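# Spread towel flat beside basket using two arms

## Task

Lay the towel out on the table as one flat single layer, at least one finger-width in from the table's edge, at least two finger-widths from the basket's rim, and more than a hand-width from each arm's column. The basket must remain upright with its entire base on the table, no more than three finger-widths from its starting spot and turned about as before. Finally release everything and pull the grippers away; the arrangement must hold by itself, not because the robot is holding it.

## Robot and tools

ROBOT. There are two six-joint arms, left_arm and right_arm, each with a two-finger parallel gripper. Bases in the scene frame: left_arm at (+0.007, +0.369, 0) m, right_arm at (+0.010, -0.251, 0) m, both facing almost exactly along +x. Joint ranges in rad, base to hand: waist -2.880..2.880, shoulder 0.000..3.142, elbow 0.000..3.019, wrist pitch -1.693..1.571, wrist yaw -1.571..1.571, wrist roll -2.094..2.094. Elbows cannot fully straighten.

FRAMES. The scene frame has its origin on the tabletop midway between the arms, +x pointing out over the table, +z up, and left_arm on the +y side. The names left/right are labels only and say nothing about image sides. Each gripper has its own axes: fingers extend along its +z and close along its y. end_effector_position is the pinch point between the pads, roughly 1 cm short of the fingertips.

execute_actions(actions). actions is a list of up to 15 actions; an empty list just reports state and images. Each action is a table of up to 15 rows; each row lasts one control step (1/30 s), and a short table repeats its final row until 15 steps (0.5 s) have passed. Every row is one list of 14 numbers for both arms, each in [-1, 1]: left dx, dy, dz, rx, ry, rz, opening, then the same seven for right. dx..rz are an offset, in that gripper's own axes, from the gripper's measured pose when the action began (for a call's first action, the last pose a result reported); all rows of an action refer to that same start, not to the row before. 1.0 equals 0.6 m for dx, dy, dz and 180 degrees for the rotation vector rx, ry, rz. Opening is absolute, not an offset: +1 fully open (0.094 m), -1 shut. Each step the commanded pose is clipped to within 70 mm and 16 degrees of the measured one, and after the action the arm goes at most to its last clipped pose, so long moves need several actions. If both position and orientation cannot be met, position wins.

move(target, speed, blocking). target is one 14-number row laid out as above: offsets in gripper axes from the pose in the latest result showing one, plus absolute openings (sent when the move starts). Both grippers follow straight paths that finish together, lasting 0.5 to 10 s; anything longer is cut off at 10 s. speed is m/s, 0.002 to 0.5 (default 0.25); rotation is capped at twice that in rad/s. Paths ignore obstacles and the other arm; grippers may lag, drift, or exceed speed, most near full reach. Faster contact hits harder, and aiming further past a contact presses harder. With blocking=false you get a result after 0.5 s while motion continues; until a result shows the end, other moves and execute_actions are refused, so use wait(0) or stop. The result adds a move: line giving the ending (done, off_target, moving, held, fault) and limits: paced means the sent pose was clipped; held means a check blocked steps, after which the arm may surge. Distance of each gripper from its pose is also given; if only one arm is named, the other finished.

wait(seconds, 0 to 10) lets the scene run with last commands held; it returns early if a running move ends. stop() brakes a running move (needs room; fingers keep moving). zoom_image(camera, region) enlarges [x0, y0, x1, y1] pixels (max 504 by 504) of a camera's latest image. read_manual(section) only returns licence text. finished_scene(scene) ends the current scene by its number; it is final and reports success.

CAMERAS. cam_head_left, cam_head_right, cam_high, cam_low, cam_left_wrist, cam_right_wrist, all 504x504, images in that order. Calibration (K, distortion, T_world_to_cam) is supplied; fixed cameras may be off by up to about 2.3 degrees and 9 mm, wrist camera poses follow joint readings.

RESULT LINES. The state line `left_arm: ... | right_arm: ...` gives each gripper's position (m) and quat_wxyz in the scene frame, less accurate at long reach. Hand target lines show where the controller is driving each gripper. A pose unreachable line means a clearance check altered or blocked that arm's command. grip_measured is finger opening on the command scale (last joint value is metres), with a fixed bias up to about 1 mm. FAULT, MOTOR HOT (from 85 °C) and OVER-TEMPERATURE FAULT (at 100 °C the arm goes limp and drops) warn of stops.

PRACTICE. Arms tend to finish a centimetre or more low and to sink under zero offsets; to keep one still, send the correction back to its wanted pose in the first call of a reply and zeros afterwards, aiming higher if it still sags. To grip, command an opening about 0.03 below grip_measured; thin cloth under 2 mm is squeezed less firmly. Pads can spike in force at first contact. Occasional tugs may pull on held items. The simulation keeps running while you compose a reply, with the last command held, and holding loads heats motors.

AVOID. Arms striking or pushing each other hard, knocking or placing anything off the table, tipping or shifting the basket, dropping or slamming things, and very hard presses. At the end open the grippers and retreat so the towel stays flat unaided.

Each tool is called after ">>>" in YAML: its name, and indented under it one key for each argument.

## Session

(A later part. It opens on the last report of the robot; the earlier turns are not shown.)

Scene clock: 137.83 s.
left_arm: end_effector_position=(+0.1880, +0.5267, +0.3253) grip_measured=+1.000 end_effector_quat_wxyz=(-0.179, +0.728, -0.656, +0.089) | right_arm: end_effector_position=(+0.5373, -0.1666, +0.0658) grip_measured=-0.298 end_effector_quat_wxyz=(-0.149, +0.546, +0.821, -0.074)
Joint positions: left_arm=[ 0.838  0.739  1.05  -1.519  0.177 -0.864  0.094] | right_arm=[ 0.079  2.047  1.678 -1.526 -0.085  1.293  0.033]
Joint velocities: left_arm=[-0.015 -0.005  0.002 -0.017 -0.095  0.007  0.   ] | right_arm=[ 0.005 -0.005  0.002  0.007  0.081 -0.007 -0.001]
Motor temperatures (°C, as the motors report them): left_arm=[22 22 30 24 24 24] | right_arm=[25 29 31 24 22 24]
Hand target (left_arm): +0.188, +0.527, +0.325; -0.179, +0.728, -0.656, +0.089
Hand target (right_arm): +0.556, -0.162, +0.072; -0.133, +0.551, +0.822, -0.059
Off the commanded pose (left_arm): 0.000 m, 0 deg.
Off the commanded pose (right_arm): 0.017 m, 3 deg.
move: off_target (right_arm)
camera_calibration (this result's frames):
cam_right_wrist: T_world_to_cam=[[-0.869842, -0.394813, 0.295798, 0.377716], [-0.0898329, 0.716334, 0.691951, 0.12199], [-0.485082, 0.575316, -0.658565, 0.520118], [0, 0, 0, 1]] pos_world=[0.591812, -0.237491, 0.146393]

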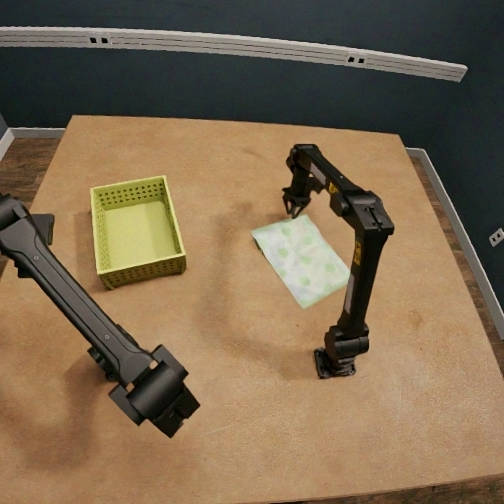

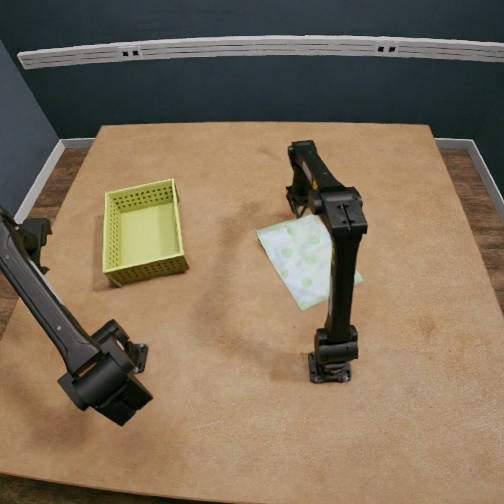

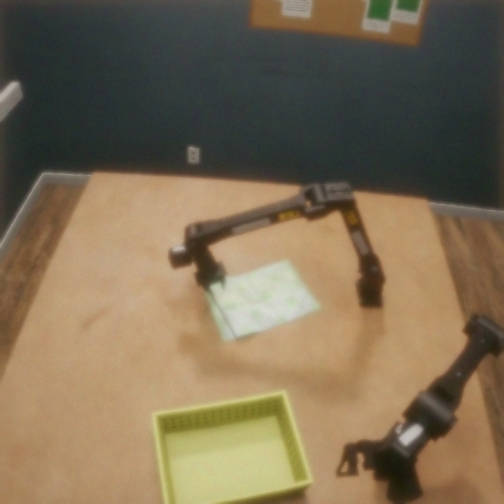

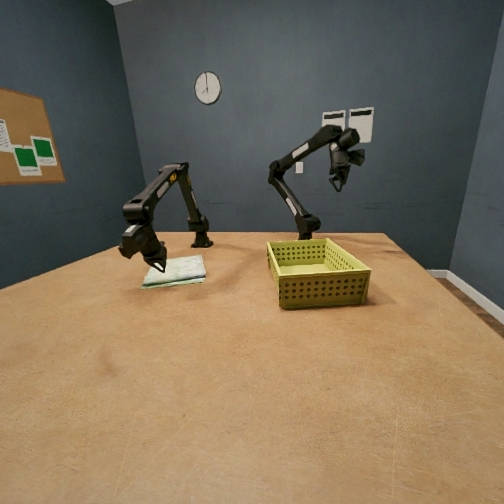

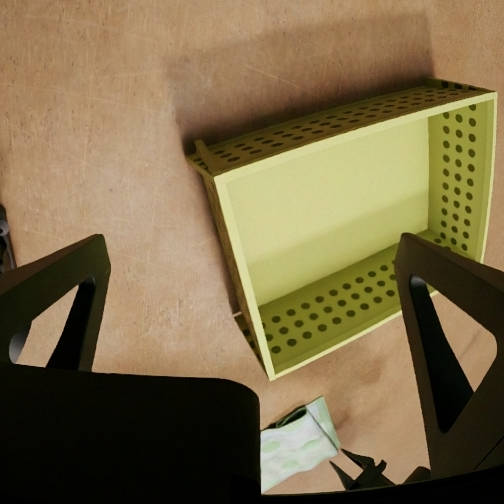

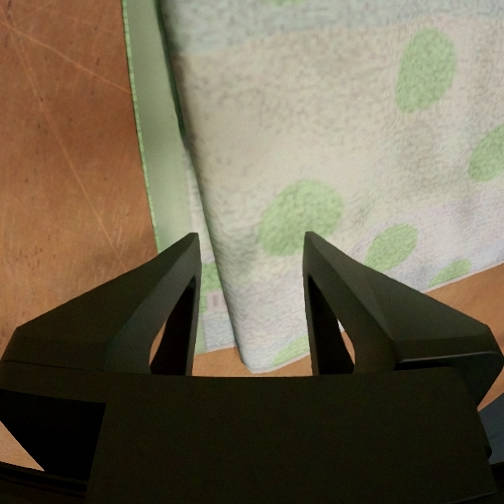

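>>> move:
  target: [0,0,0,0,0,0,1,0,0.008,0.085,0,0,0,-0.3]
  speed: 0.03

>>> move:
  target: [0,0,0,0,0,0,1,0,0,0,0,0,0,-1]

>>> move:
  target: [0,0,0,0,0,0,1,0,0,-0.15,0,0,0,-1]
  speed: 0.05

Scene clock: 148.47 s.
left_arm: end_effector_position=(+0.1880, +0.5267, +0.3253) grip_measured=+1.000 end_effector_quat_wxyz=(-0.179, +0.728, -0.656, +0.089) | right_arm: end_effector_position=(+0.5248, -0.1667, +0.0244) grip_measured=-0.298 end_effector_quat_wxyz=(-0.148, +0.546, +0.821, -0.074)
Joint positions: left_arm=[ 0.838  0.739  1.05  -1.519  0.177 -0.864  0.094] | right_arm=[ 0.082  2.061  1.583 -1.415 -0.085  1.295  0.033]
Joint velocities: left_arm=[-0.005  0.005 -0.017 -0.017 -0.066 -0.095  0.   ] | right_arm=[-0.005 -0.005  0.017  0.007 -0.007  0.007 -0.   ]
Motor temperatures (°C, as the motors report them): left_arm=[22 22 30 24 24 24] | right_arm=[25 29 31 24 22 24]
Hand target (left_arm): +0.188, +0.527, +0.325; -0.179, +0.728, -0.656, +0.089
Hand target (right_arm): +0.526, -0.162, +0.016; -0.149, +0.546, +0.821, -0.074
Off the commanded pose (left_arm): 0.000 m, 0 deg.
Off the commanded pose (right_arm): 0.009 m, 0 deg.
move: done
camera_calibration (this result's frames):
cam_right_wrist: T_world_to_cam=[[-0.870381, -0.395123, 0.293793, 0.379376], [-0.0919658, 0.716638, 0.691355, 0.150766], [-0.483714, 0.574724, -0.660086, 0.486045], [0, 0, 0, 1]] pos_world=[0.579174, -0.237486, 0.10514]

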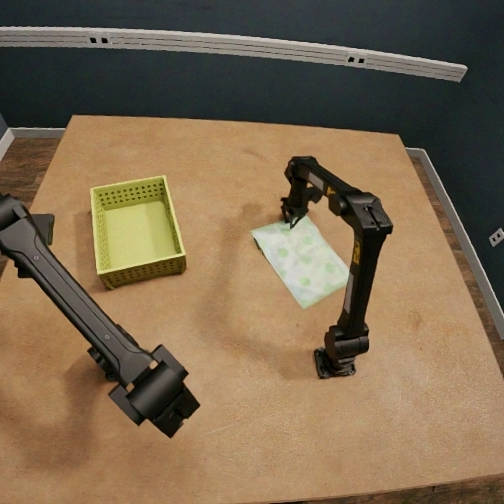

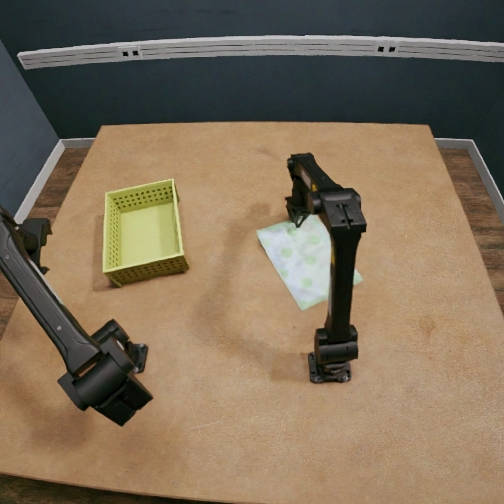

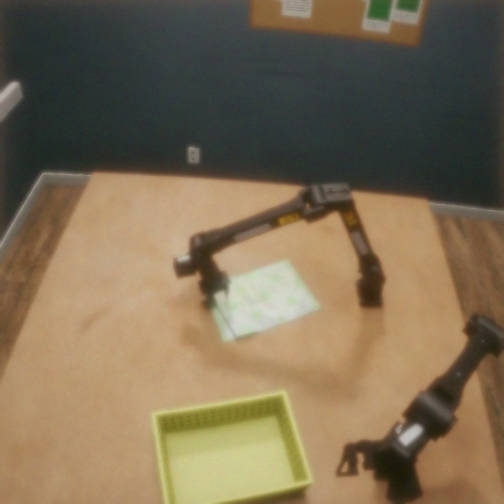

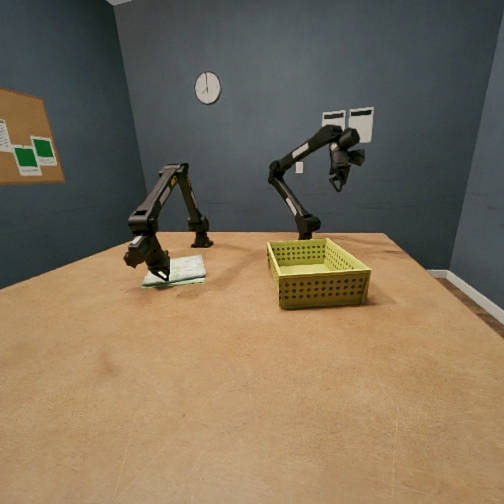

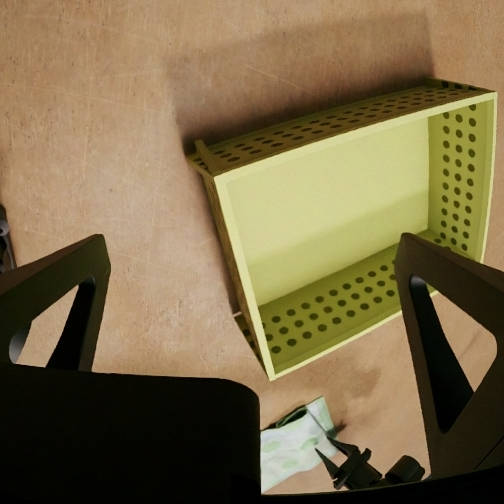

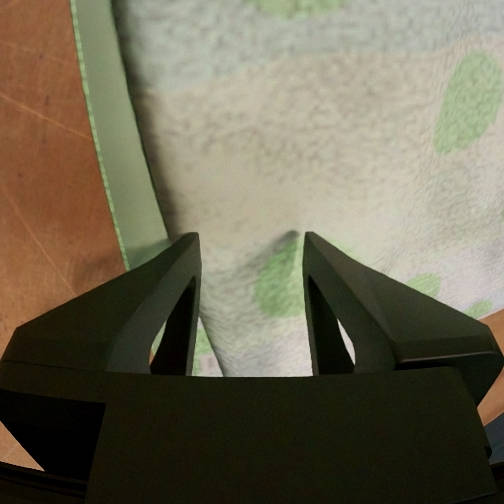

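Scene clock: 148.97 s.
left_arm: end_effector_position=(+0.1880, +0.5267, +0.3253) grip_measured=+1.000 end_effector_quat_wxyz=(-0.179, +0.728, -0.656, +0.089) | right_arm: end_effector_position=(+0.5248, -0.1667, +0.0244) grip_measured=-0.986 end_effector_quat_wxyz=(-0.148, +0.546, +0.821, -0.074)
Joint positions: left_arm=[ 0.838  0.739  1.05  -1.519  0.177 -0.864  0.094] | right_arm=[ 0.082  2.061  1.583 -1.415 -0.085  1.295  0.001]
Joint velocities: left_arm=[-0.005 -0.015 -0.002 -0.012 -0.095 -0.037  0.   ] | right_arm=[-0.005 -0.005 -0.017 -0.007 -0.007  0.022 -0.   ]
Motor temperatures (°C, as the motors report them): left_arm=[22 22 30 24 24 24] | right_arm=[25 29 31 24 22 24]
Hand target (left_arm): +0.188, +0.527, +0.325; -0.179, +0.728, -0.656, +0.089
Hand target (right_arm): +0.525, -0.167, +0.024; -0.148, +0.546, +0.821, -0.074
Off the commanded pose (left_arm): 0.000 m, 0 deg.
Off the commanded pose (right_arm): 0.000 m, 0 deg.
move: done
camera_calibration (this result's frames):
cam_right_wrist: T_world_to_cam=[[-0.870381, -0.395123, 0.293793, 0.379376], [-0.0919658, 0.716638, 0.691355, 0.150766], [-0.483714, 0.574724, -0.660086, 0.486045], [0, 0, 0, 1]] pos_world=[0.579174, -0.237486, 0.10514]

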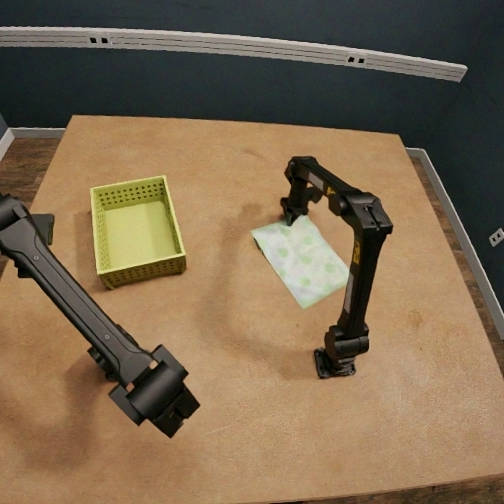

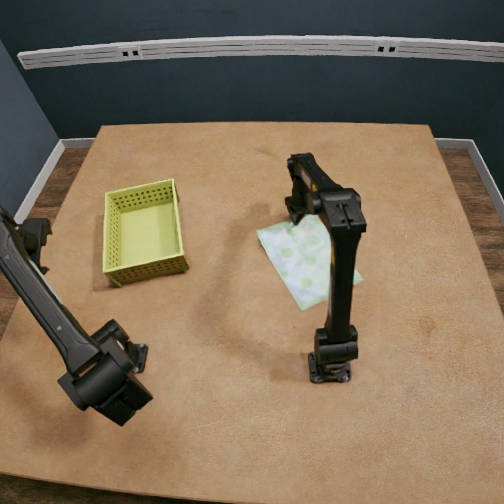

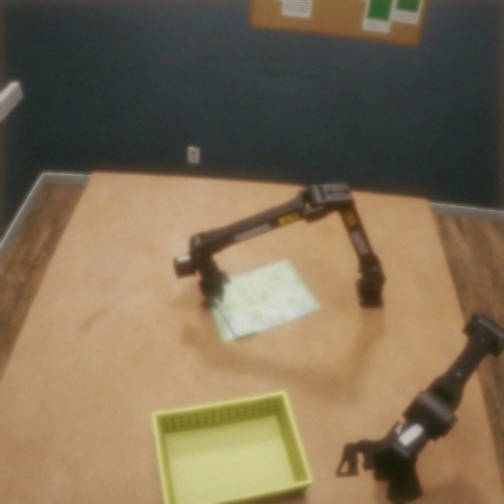

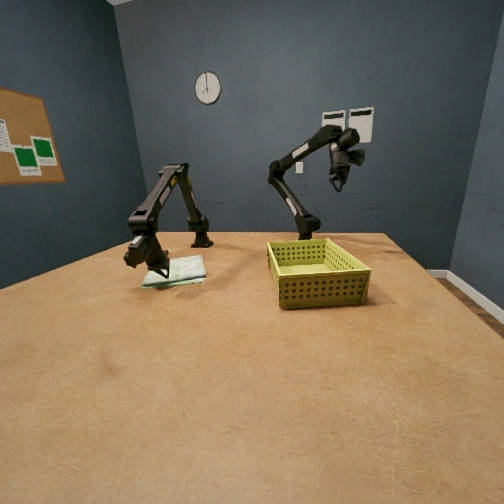

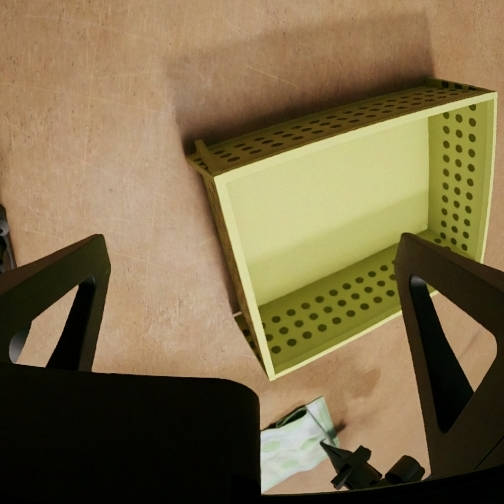

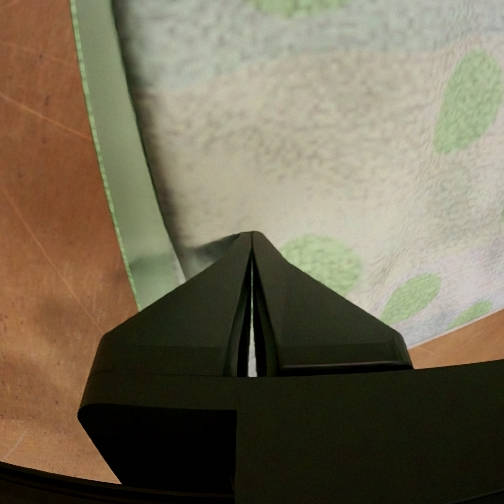

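Scene clock: 151.10 s.
left_arm: end_effector_position=(+0.1880, +0.5267, +0.3253) grip_measured=+1.000 end_effector_quat_wxyz=(-0.179, +0.728, -0.656, +0.089) | right_arm: end_effector_position=(+0.5392, -0.1682, +0.0876) grip_measured=-0.986 end_effector_quat_wxyz=(-0.166, +0.545, +0.817, -0.088)
Joint positions: left_arm=[ 0.838  0.739  1.05  -1.519  0.177 -0.864  0.094] | right_arm=[ 0.075  2.061  1.751 -1.629 -0.085  1.291  0.001]
Joint velocities: left_arm=[-0.015 -0.015 -0.017  0.002 -0.022  0.081  0.   ] | right_arm=[ 0.005 -0.015 -0.002 -0.002 -0.066 -0.051  0.001]
Motor temperatures (°C, as the motors report them): left_arm=[22 22 30 24 24 24] | right_arm=[25 30 31 24 22 24]
Hand target (left_arm): +0.188, +0.527, +0.325; -0.179, +0.728, -0.656, +0.089
Hand target (right_arm): +0.552, -0.171, +0.110; -0.148, +0.546, +0.821, -0.073
Off the commanded pose (left_arm): 0.000 m, 0 deg.
Off the commanded pose (right_arm): 0.026 m, 3 deg.
move: off_target (right_arm)
camera_calibration (this result's frames):
cam_right_wrist: T_world_to_cam=[[-0.857048, -0.391453, 0.335012, 0.362585], [-0.0586106, 0.720061, 0.691432, 0.0920457], [-0.511891, 0.572955, -0.64007, 0.548801], [0, 0, 0, 1]] pos_world=[0.597074, -0.238782, 0.166158]

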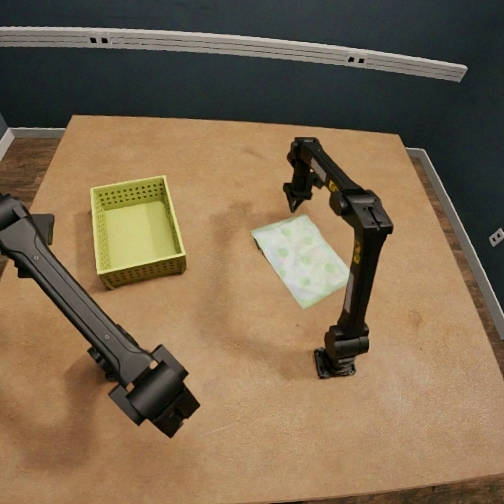

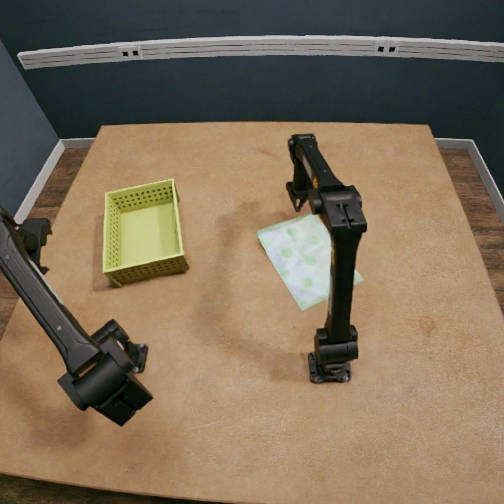

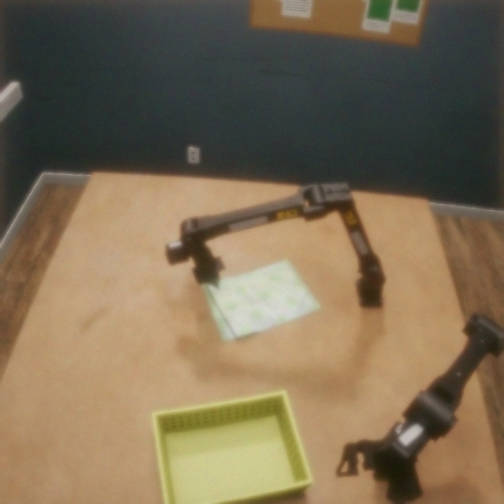

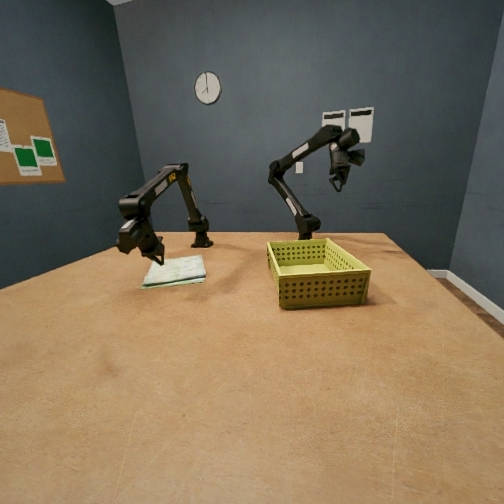

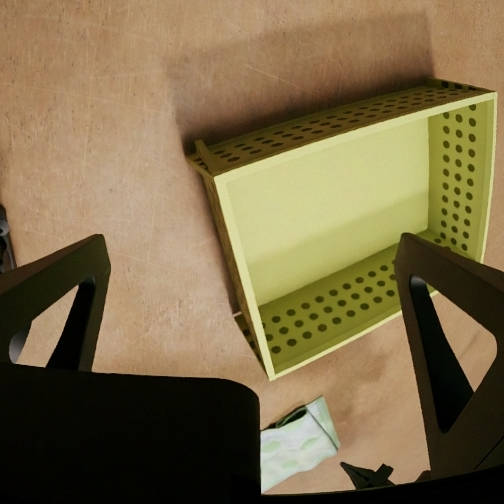

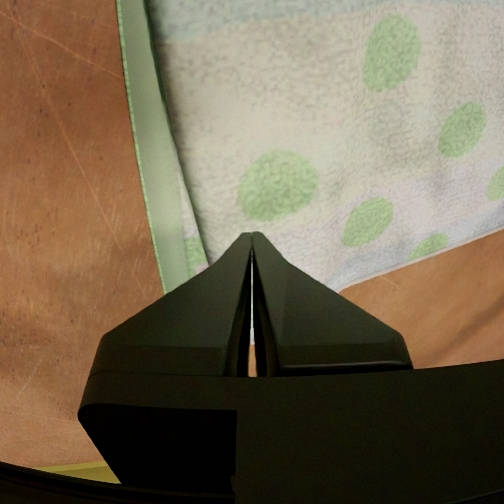

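>>> move:
  target: [0,0,0,0,0,0,1,0,0.03,0.1,0,0,0,-0.3]
  speed: 0.05

>>> move:
  target: [0,0,0,0,0,0,1,0,0,0.035,0,0,0,-0.3]
  speed: 0.03

Scene clock: 157.40 s.
left_arm: end_effector_position=(+0.1880, +0.5267, +0.3253) grip_measured=+1.000 end_effector_quat_wxyz=(-0.179, +0.728, -0.656, +0.089) | right_arm: end_effector_position=(+0.5324, -0.1633, +0.0332) grip_measured=-0.302 end_effector_quat_wxyz=(-0.165, +0.544, +0.818, -0.089)
Joint positions: left_arm=[ 0.838  0.739  1.05  -1.519  0.177 -0.864  0.094] | right_arm=[ 0.086  2.1    1.664 -1.503 -0.085  1.299  0.033]
Joint velocities: left_arm=[-0.005 -0.005 -0.022 -0.002  0.007 -0.051  0.   ] | right_arm=[ 0.015 -0.015 -0.012 -0.002  0.007  0.066 -0.   ]
Motor temperatures (°C, as the motors report them): left_arm=[22 22 30 24 24 24] | right_arm=[25 30 31 24 22 24]
Hand target (left_arm): +0.188, +0.527, +0.325; -0.179, +0.728, -0.656, +0.089
Hand target (right_arm): +0.534, -0.159, +0.026; -0.166, +0.545, +0.817, -0.088
Off the commanded pose (left_arm): 0.000 m, 0 deg.
Off the commanded pose (right_arm): 0.008 m, 0 deg.
move: done
camera_calibration (this result's frames):
cam_right_wrist: T_world_to_cam=[[-0.855624, -0.393588, 0.336148, 0.375726], [-0.0607439, 0.721307, 0.689946, 0.127074], [-0.514021, 0.569916, -0.641076, 0.50833], [0, 0, 0, 1]] pos_world=[0.590491, -0.233483, 0.111904]

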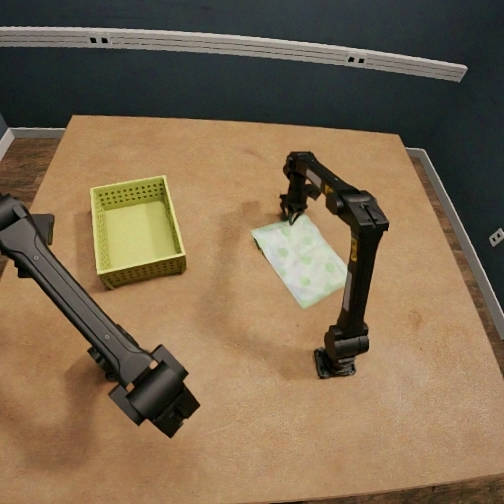

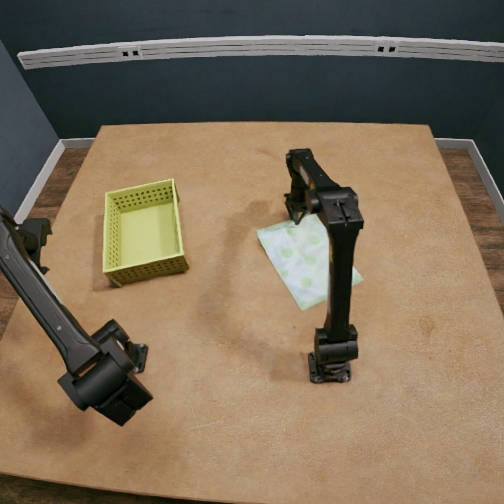

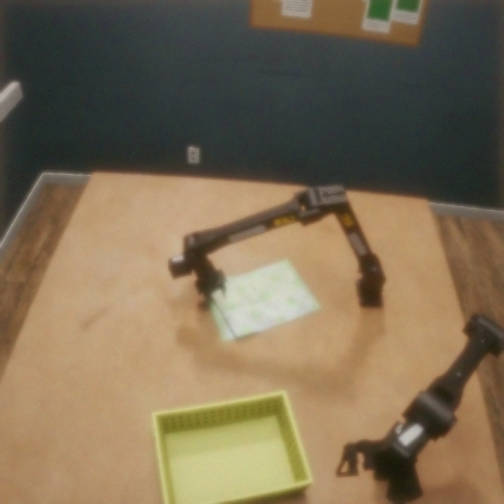

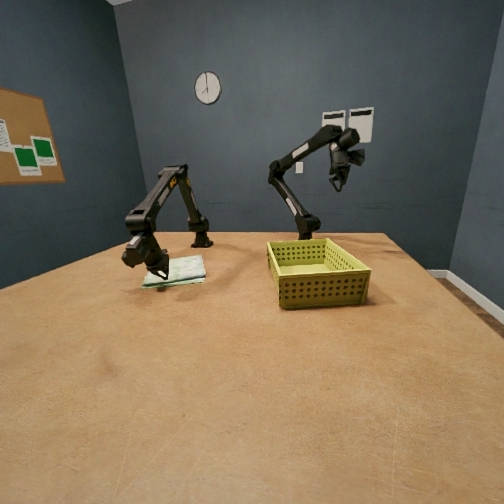

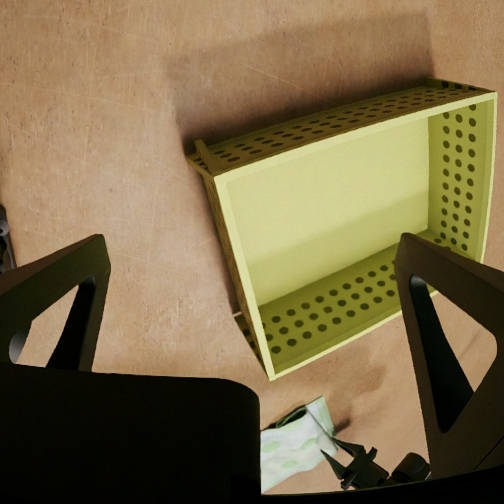

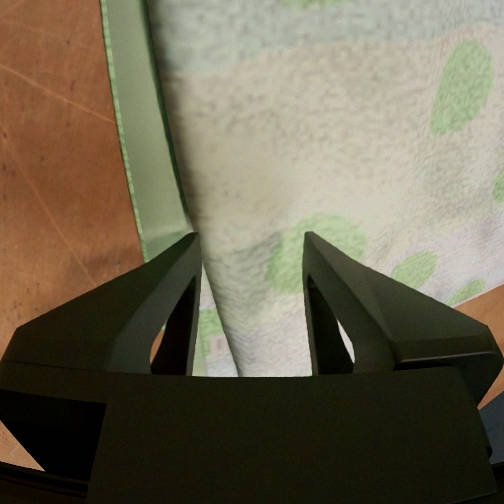

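Scene clock: 158.33 s.
left_arm: end_effector_position=(+0.1880, +0.5267, +0.3253) grip_measured=+1.000 end_effector_quat_wxyz=(-0.179, +0.728, -0.656, +0.089) | right_arm: end_effector_position=(+0.5251, -0.1643, +0.0203) grip_measured=-0.302 end_effector_quat_wxyz=(-0.166, +0.544, +0.817, -0.090)
Joint positions: left_arm=[ 0.838  0.739  1.05  -1.519  0.177 -0.864  0.094] | right_arm=[ 0.086  2.1    1.625 -1.468 -0.085  1.299  0.033]
Joint velocities: left_arm=[-0.005  0.005 -0.002 -0.007  0.051 -0.081  0.   ] | right_arm=[-0.015 -0.015  0.002  0.002 -0.037  0.007  0.   ]
Motor temperatures (°C, as the motors report them): left_arm=[22 22 30 24 24 24] | right_arm=[25 30 31 24 22 24]
Hand target (left_arm): +0.188, +0.527, +0.325; -0.179, +0.728, -0.656, +0.089
Hand target (right_arm): +0.525, -0.162, +0.014; -0.165, +0.544, +0.818, -0.089
Off the commanded pose (left_arm): 0.000 m, 0 deg.
Off the commanded pose (right_arm): 0.007 m, 0 deg.
move: done
camera_calibration (this result's frames):
cam_right_wrist: T_world_to_cam=[[-0.854348, -0.393408, 0.339588, 0.372724], [-0.0581382, 0.721676, 0.689786, 0.134956], [-0.51644, 0.569574, -0.639434, 0.498103], [0, 0, 0, 1]] pos_world=[0.583522, -0.234468, 0.0988409]

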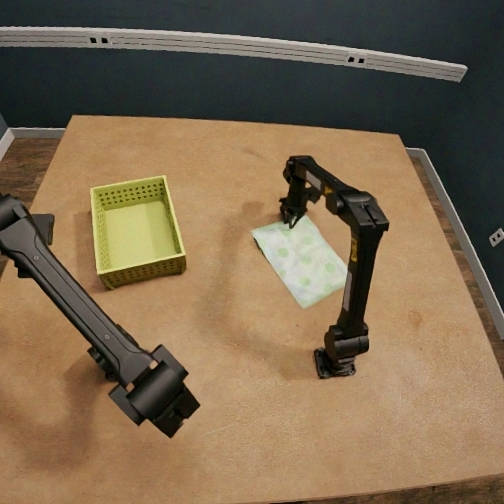

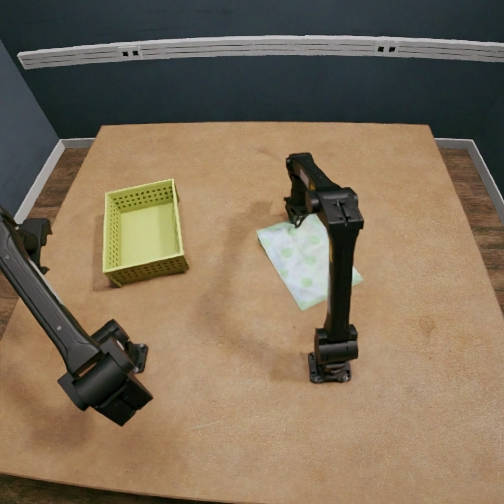

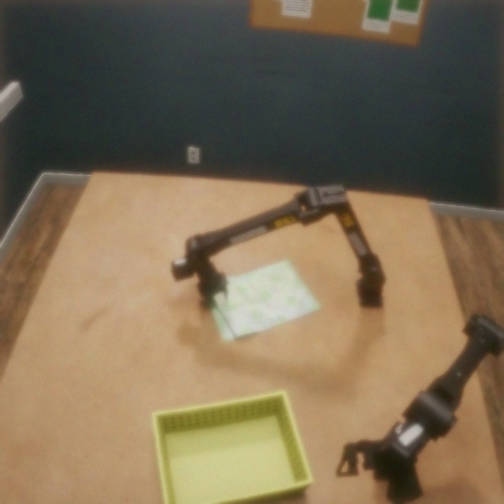

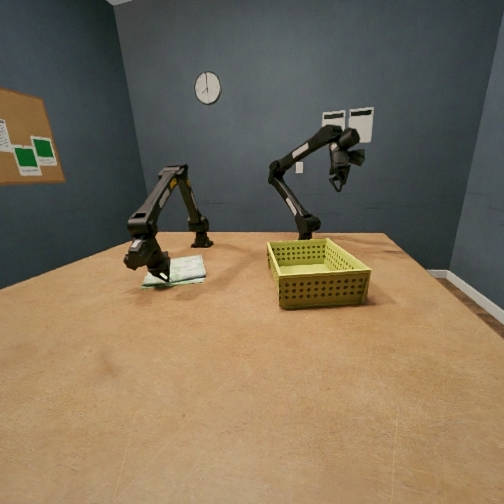

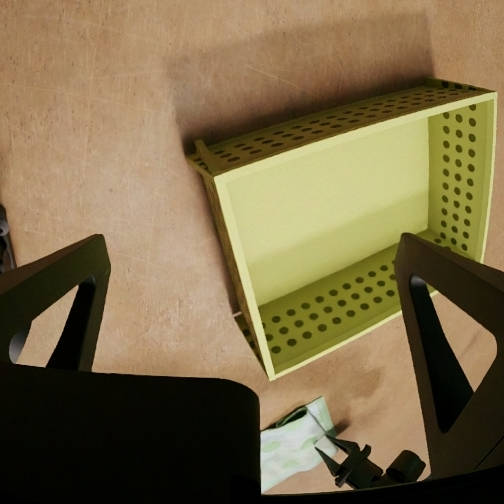

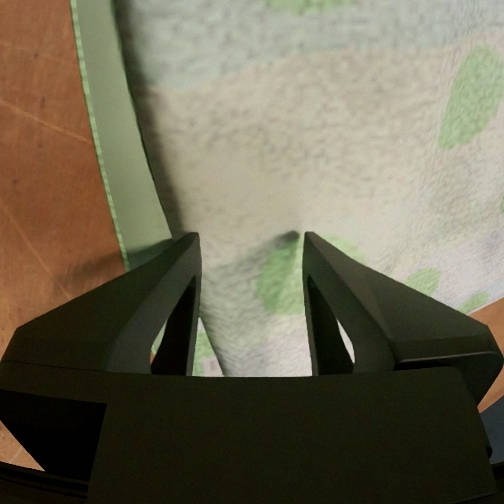

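Drifts inward as it descends. Shift outward 1.5 cm and down.

>>> move:
  target: [0,0,0,0,0,0,1,0,0.03,0.0,0,0,0,-0.3]
  speed: 0.03

>>> move:
  target: [0,0,0,0,0,0,1,0,0.008,0.025,0,0,0,-0.3]
  speed: 0.03

Scene clock: 164.40 s.
left_arm: end_effector_position=(+0.1880, +0.5267, +0.3253) grip_measured=+1.000 end_effector_quat_wxyz=(-0.179, +0.728, -0.656, +0.089) | right_arm: end_effector_position=(+0.5328, -0.1626, +0.0169) grip_measured=-0.302 end_effector_quat_wxyz=(-0.166, +0.544, +0.818, -0.090)
Joint positions: left_arm=[ 0.838  0.739  1.05  -1.519  0.177 -0.864  0.094] | right_arm=[ 0.087  2.121  1.654 -1.473 -0.085  1.299  0.033]
Joint velocities: left_arm=[-0.005 -0.015  0.002  0.017 -0.022 -0.051  0.   ] | right_arm=[-0.005 -0.005 -0.022 -0.017 -0.022 -0.022  0.001]
Motor temperatures (°C, as the motors report them): left_arm=[22 22 31 24 24 24] | right_arm=[25 30 30 24 22 24]
Hand target (left_arm): +0.188, +0.527, +0.325; -0.179, +0.728, -0.656, +0.089
Hand target (right_arm): +0.541, -0.157, +0.015; -0.166, +0.544, +0.817, -0.090
Off the commanded pose (left_arm): 0.000 m, 0 deg.
Off the commanded pose (right_arm): 0.010 m, 0 deg.
move: done
camera_calibration (this result's frames):
cam_right_wrist: T_world_to_cam=[[-0.854537, -0.394477, 0.337869, 0.381089], [-0.0602666, 0.721423, 0.689867, 0.137657], [-0.515883, 0.569155, -0.640256, 0.498539], [0, 0, 0, 1]] pos_world=[0.591139, -0.232723, 0.0954697]

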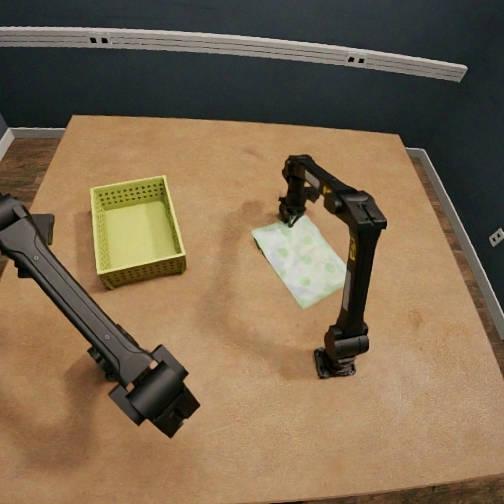

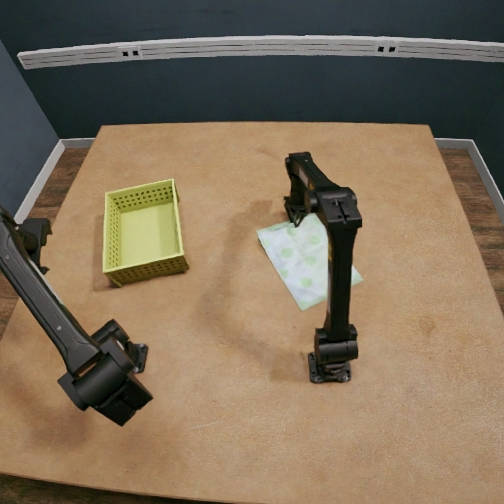

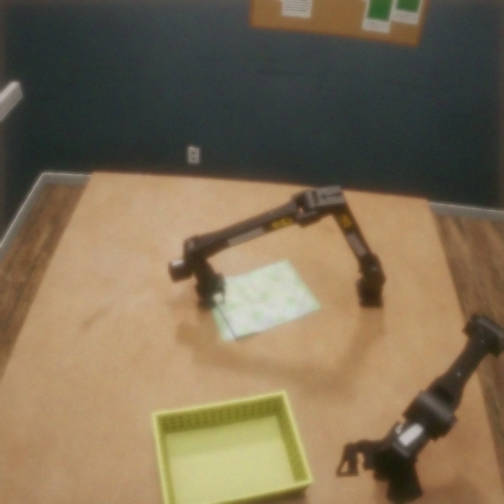

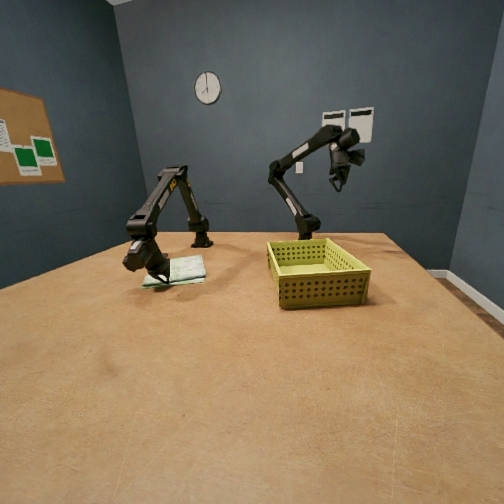

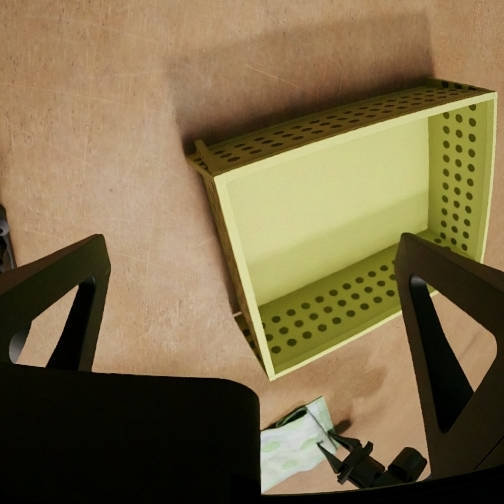

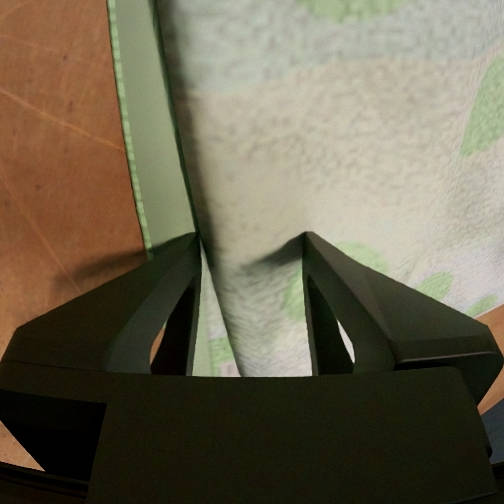

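Scene clock: 165.17 s.
left_arm: end_effector_position=(+0.1880, +0.5267, +0.3253) grip_measured=+1.000 end_effector_quat_wxyz=(-0.179, +0.728, -0.656, +0.089) | right_arm: end_effector_position=(+0.5328, -0.1626, +0.0153) grip_measured=-0.302 end_effector_quat_wxyz=(-0.165, +0.544, +0.818, -0.089)
Joint positions: left_arm=[ 0.838  0.739  1.05  -1.519  0.177 -0.864  0.094] | right_arm=[ 0.087  2.121  1.65  -1.466 -0.085  1.299  0.033]
Joint velocities: left_arm=[ 0.005  0.005 -0.002 -0.002  0.081  0.022  0.   ] | right_arm=[ 0.024 -0.005 -0.017  0.012  0.007 -0.022  0.   ]
Motor temperatures (°C, as the motors report them): left_arm=[22 22 31 24 24 24] | right_arm=[25 30 30 24 22 24]
Hand target (left_arm): +0.188, +0.527, +0.325; -0.179, +0.728, -0.656, +0.089
Hand target (right_arm): +0.531, -0.160, +0.002; -0.166, +0.544, +0.818, -0.090
Off the commanded pose (left_arm): 0.000 m, 0 deg.
Off the commanded pose (right_arm): 0.014 m, 0 deg.
move: off_target (right_arm)
camera_calibration (this result's frames):
cam_right_wrist: T_world_to_cam=[[-0.855427, -0.394604, 0.33546, 0.382055], [-0.0620905, 0.721163, 0.689977, 0.139646], [-0.514189, 0.569396, -0.641403, 0.496689], [0, 0, 0, 1]] pos_world=[0.590882, -0.23276, 0.0940613]

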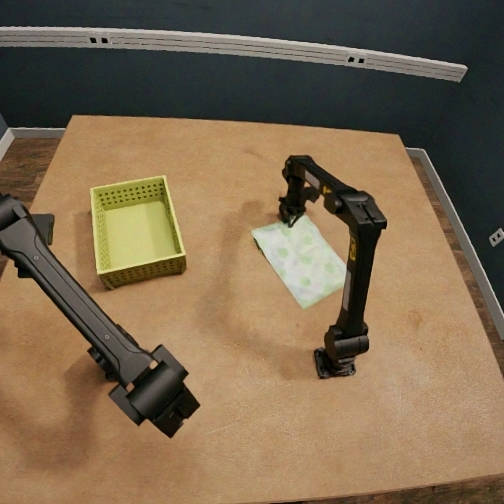

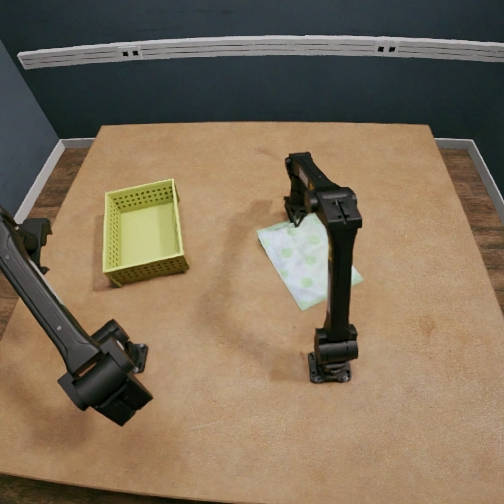

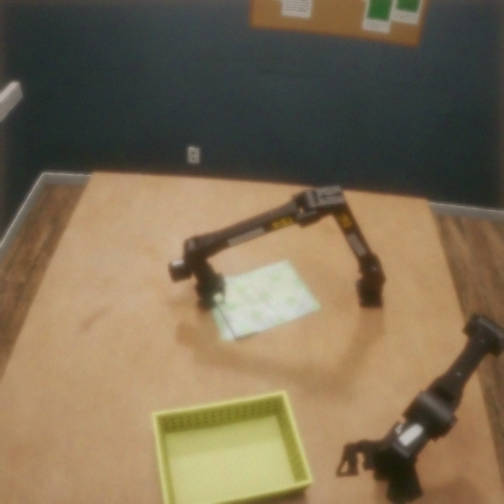

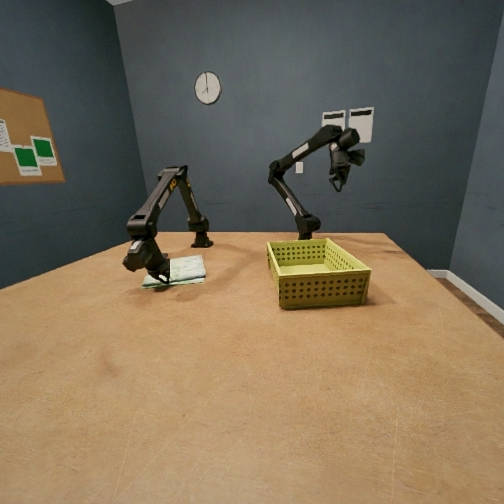

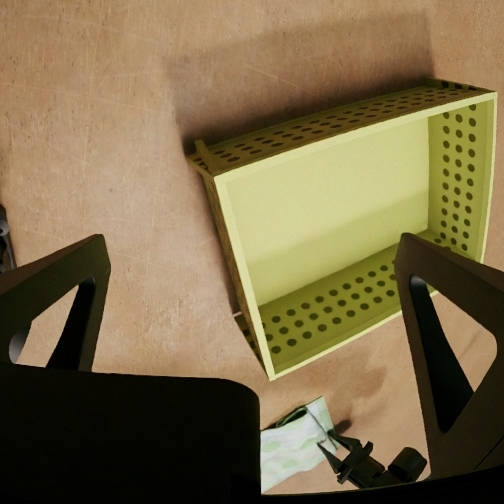

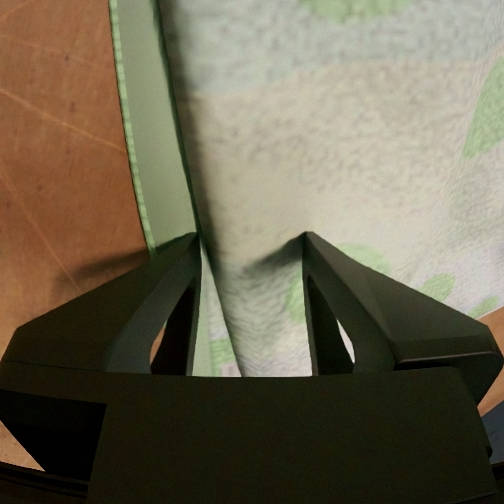

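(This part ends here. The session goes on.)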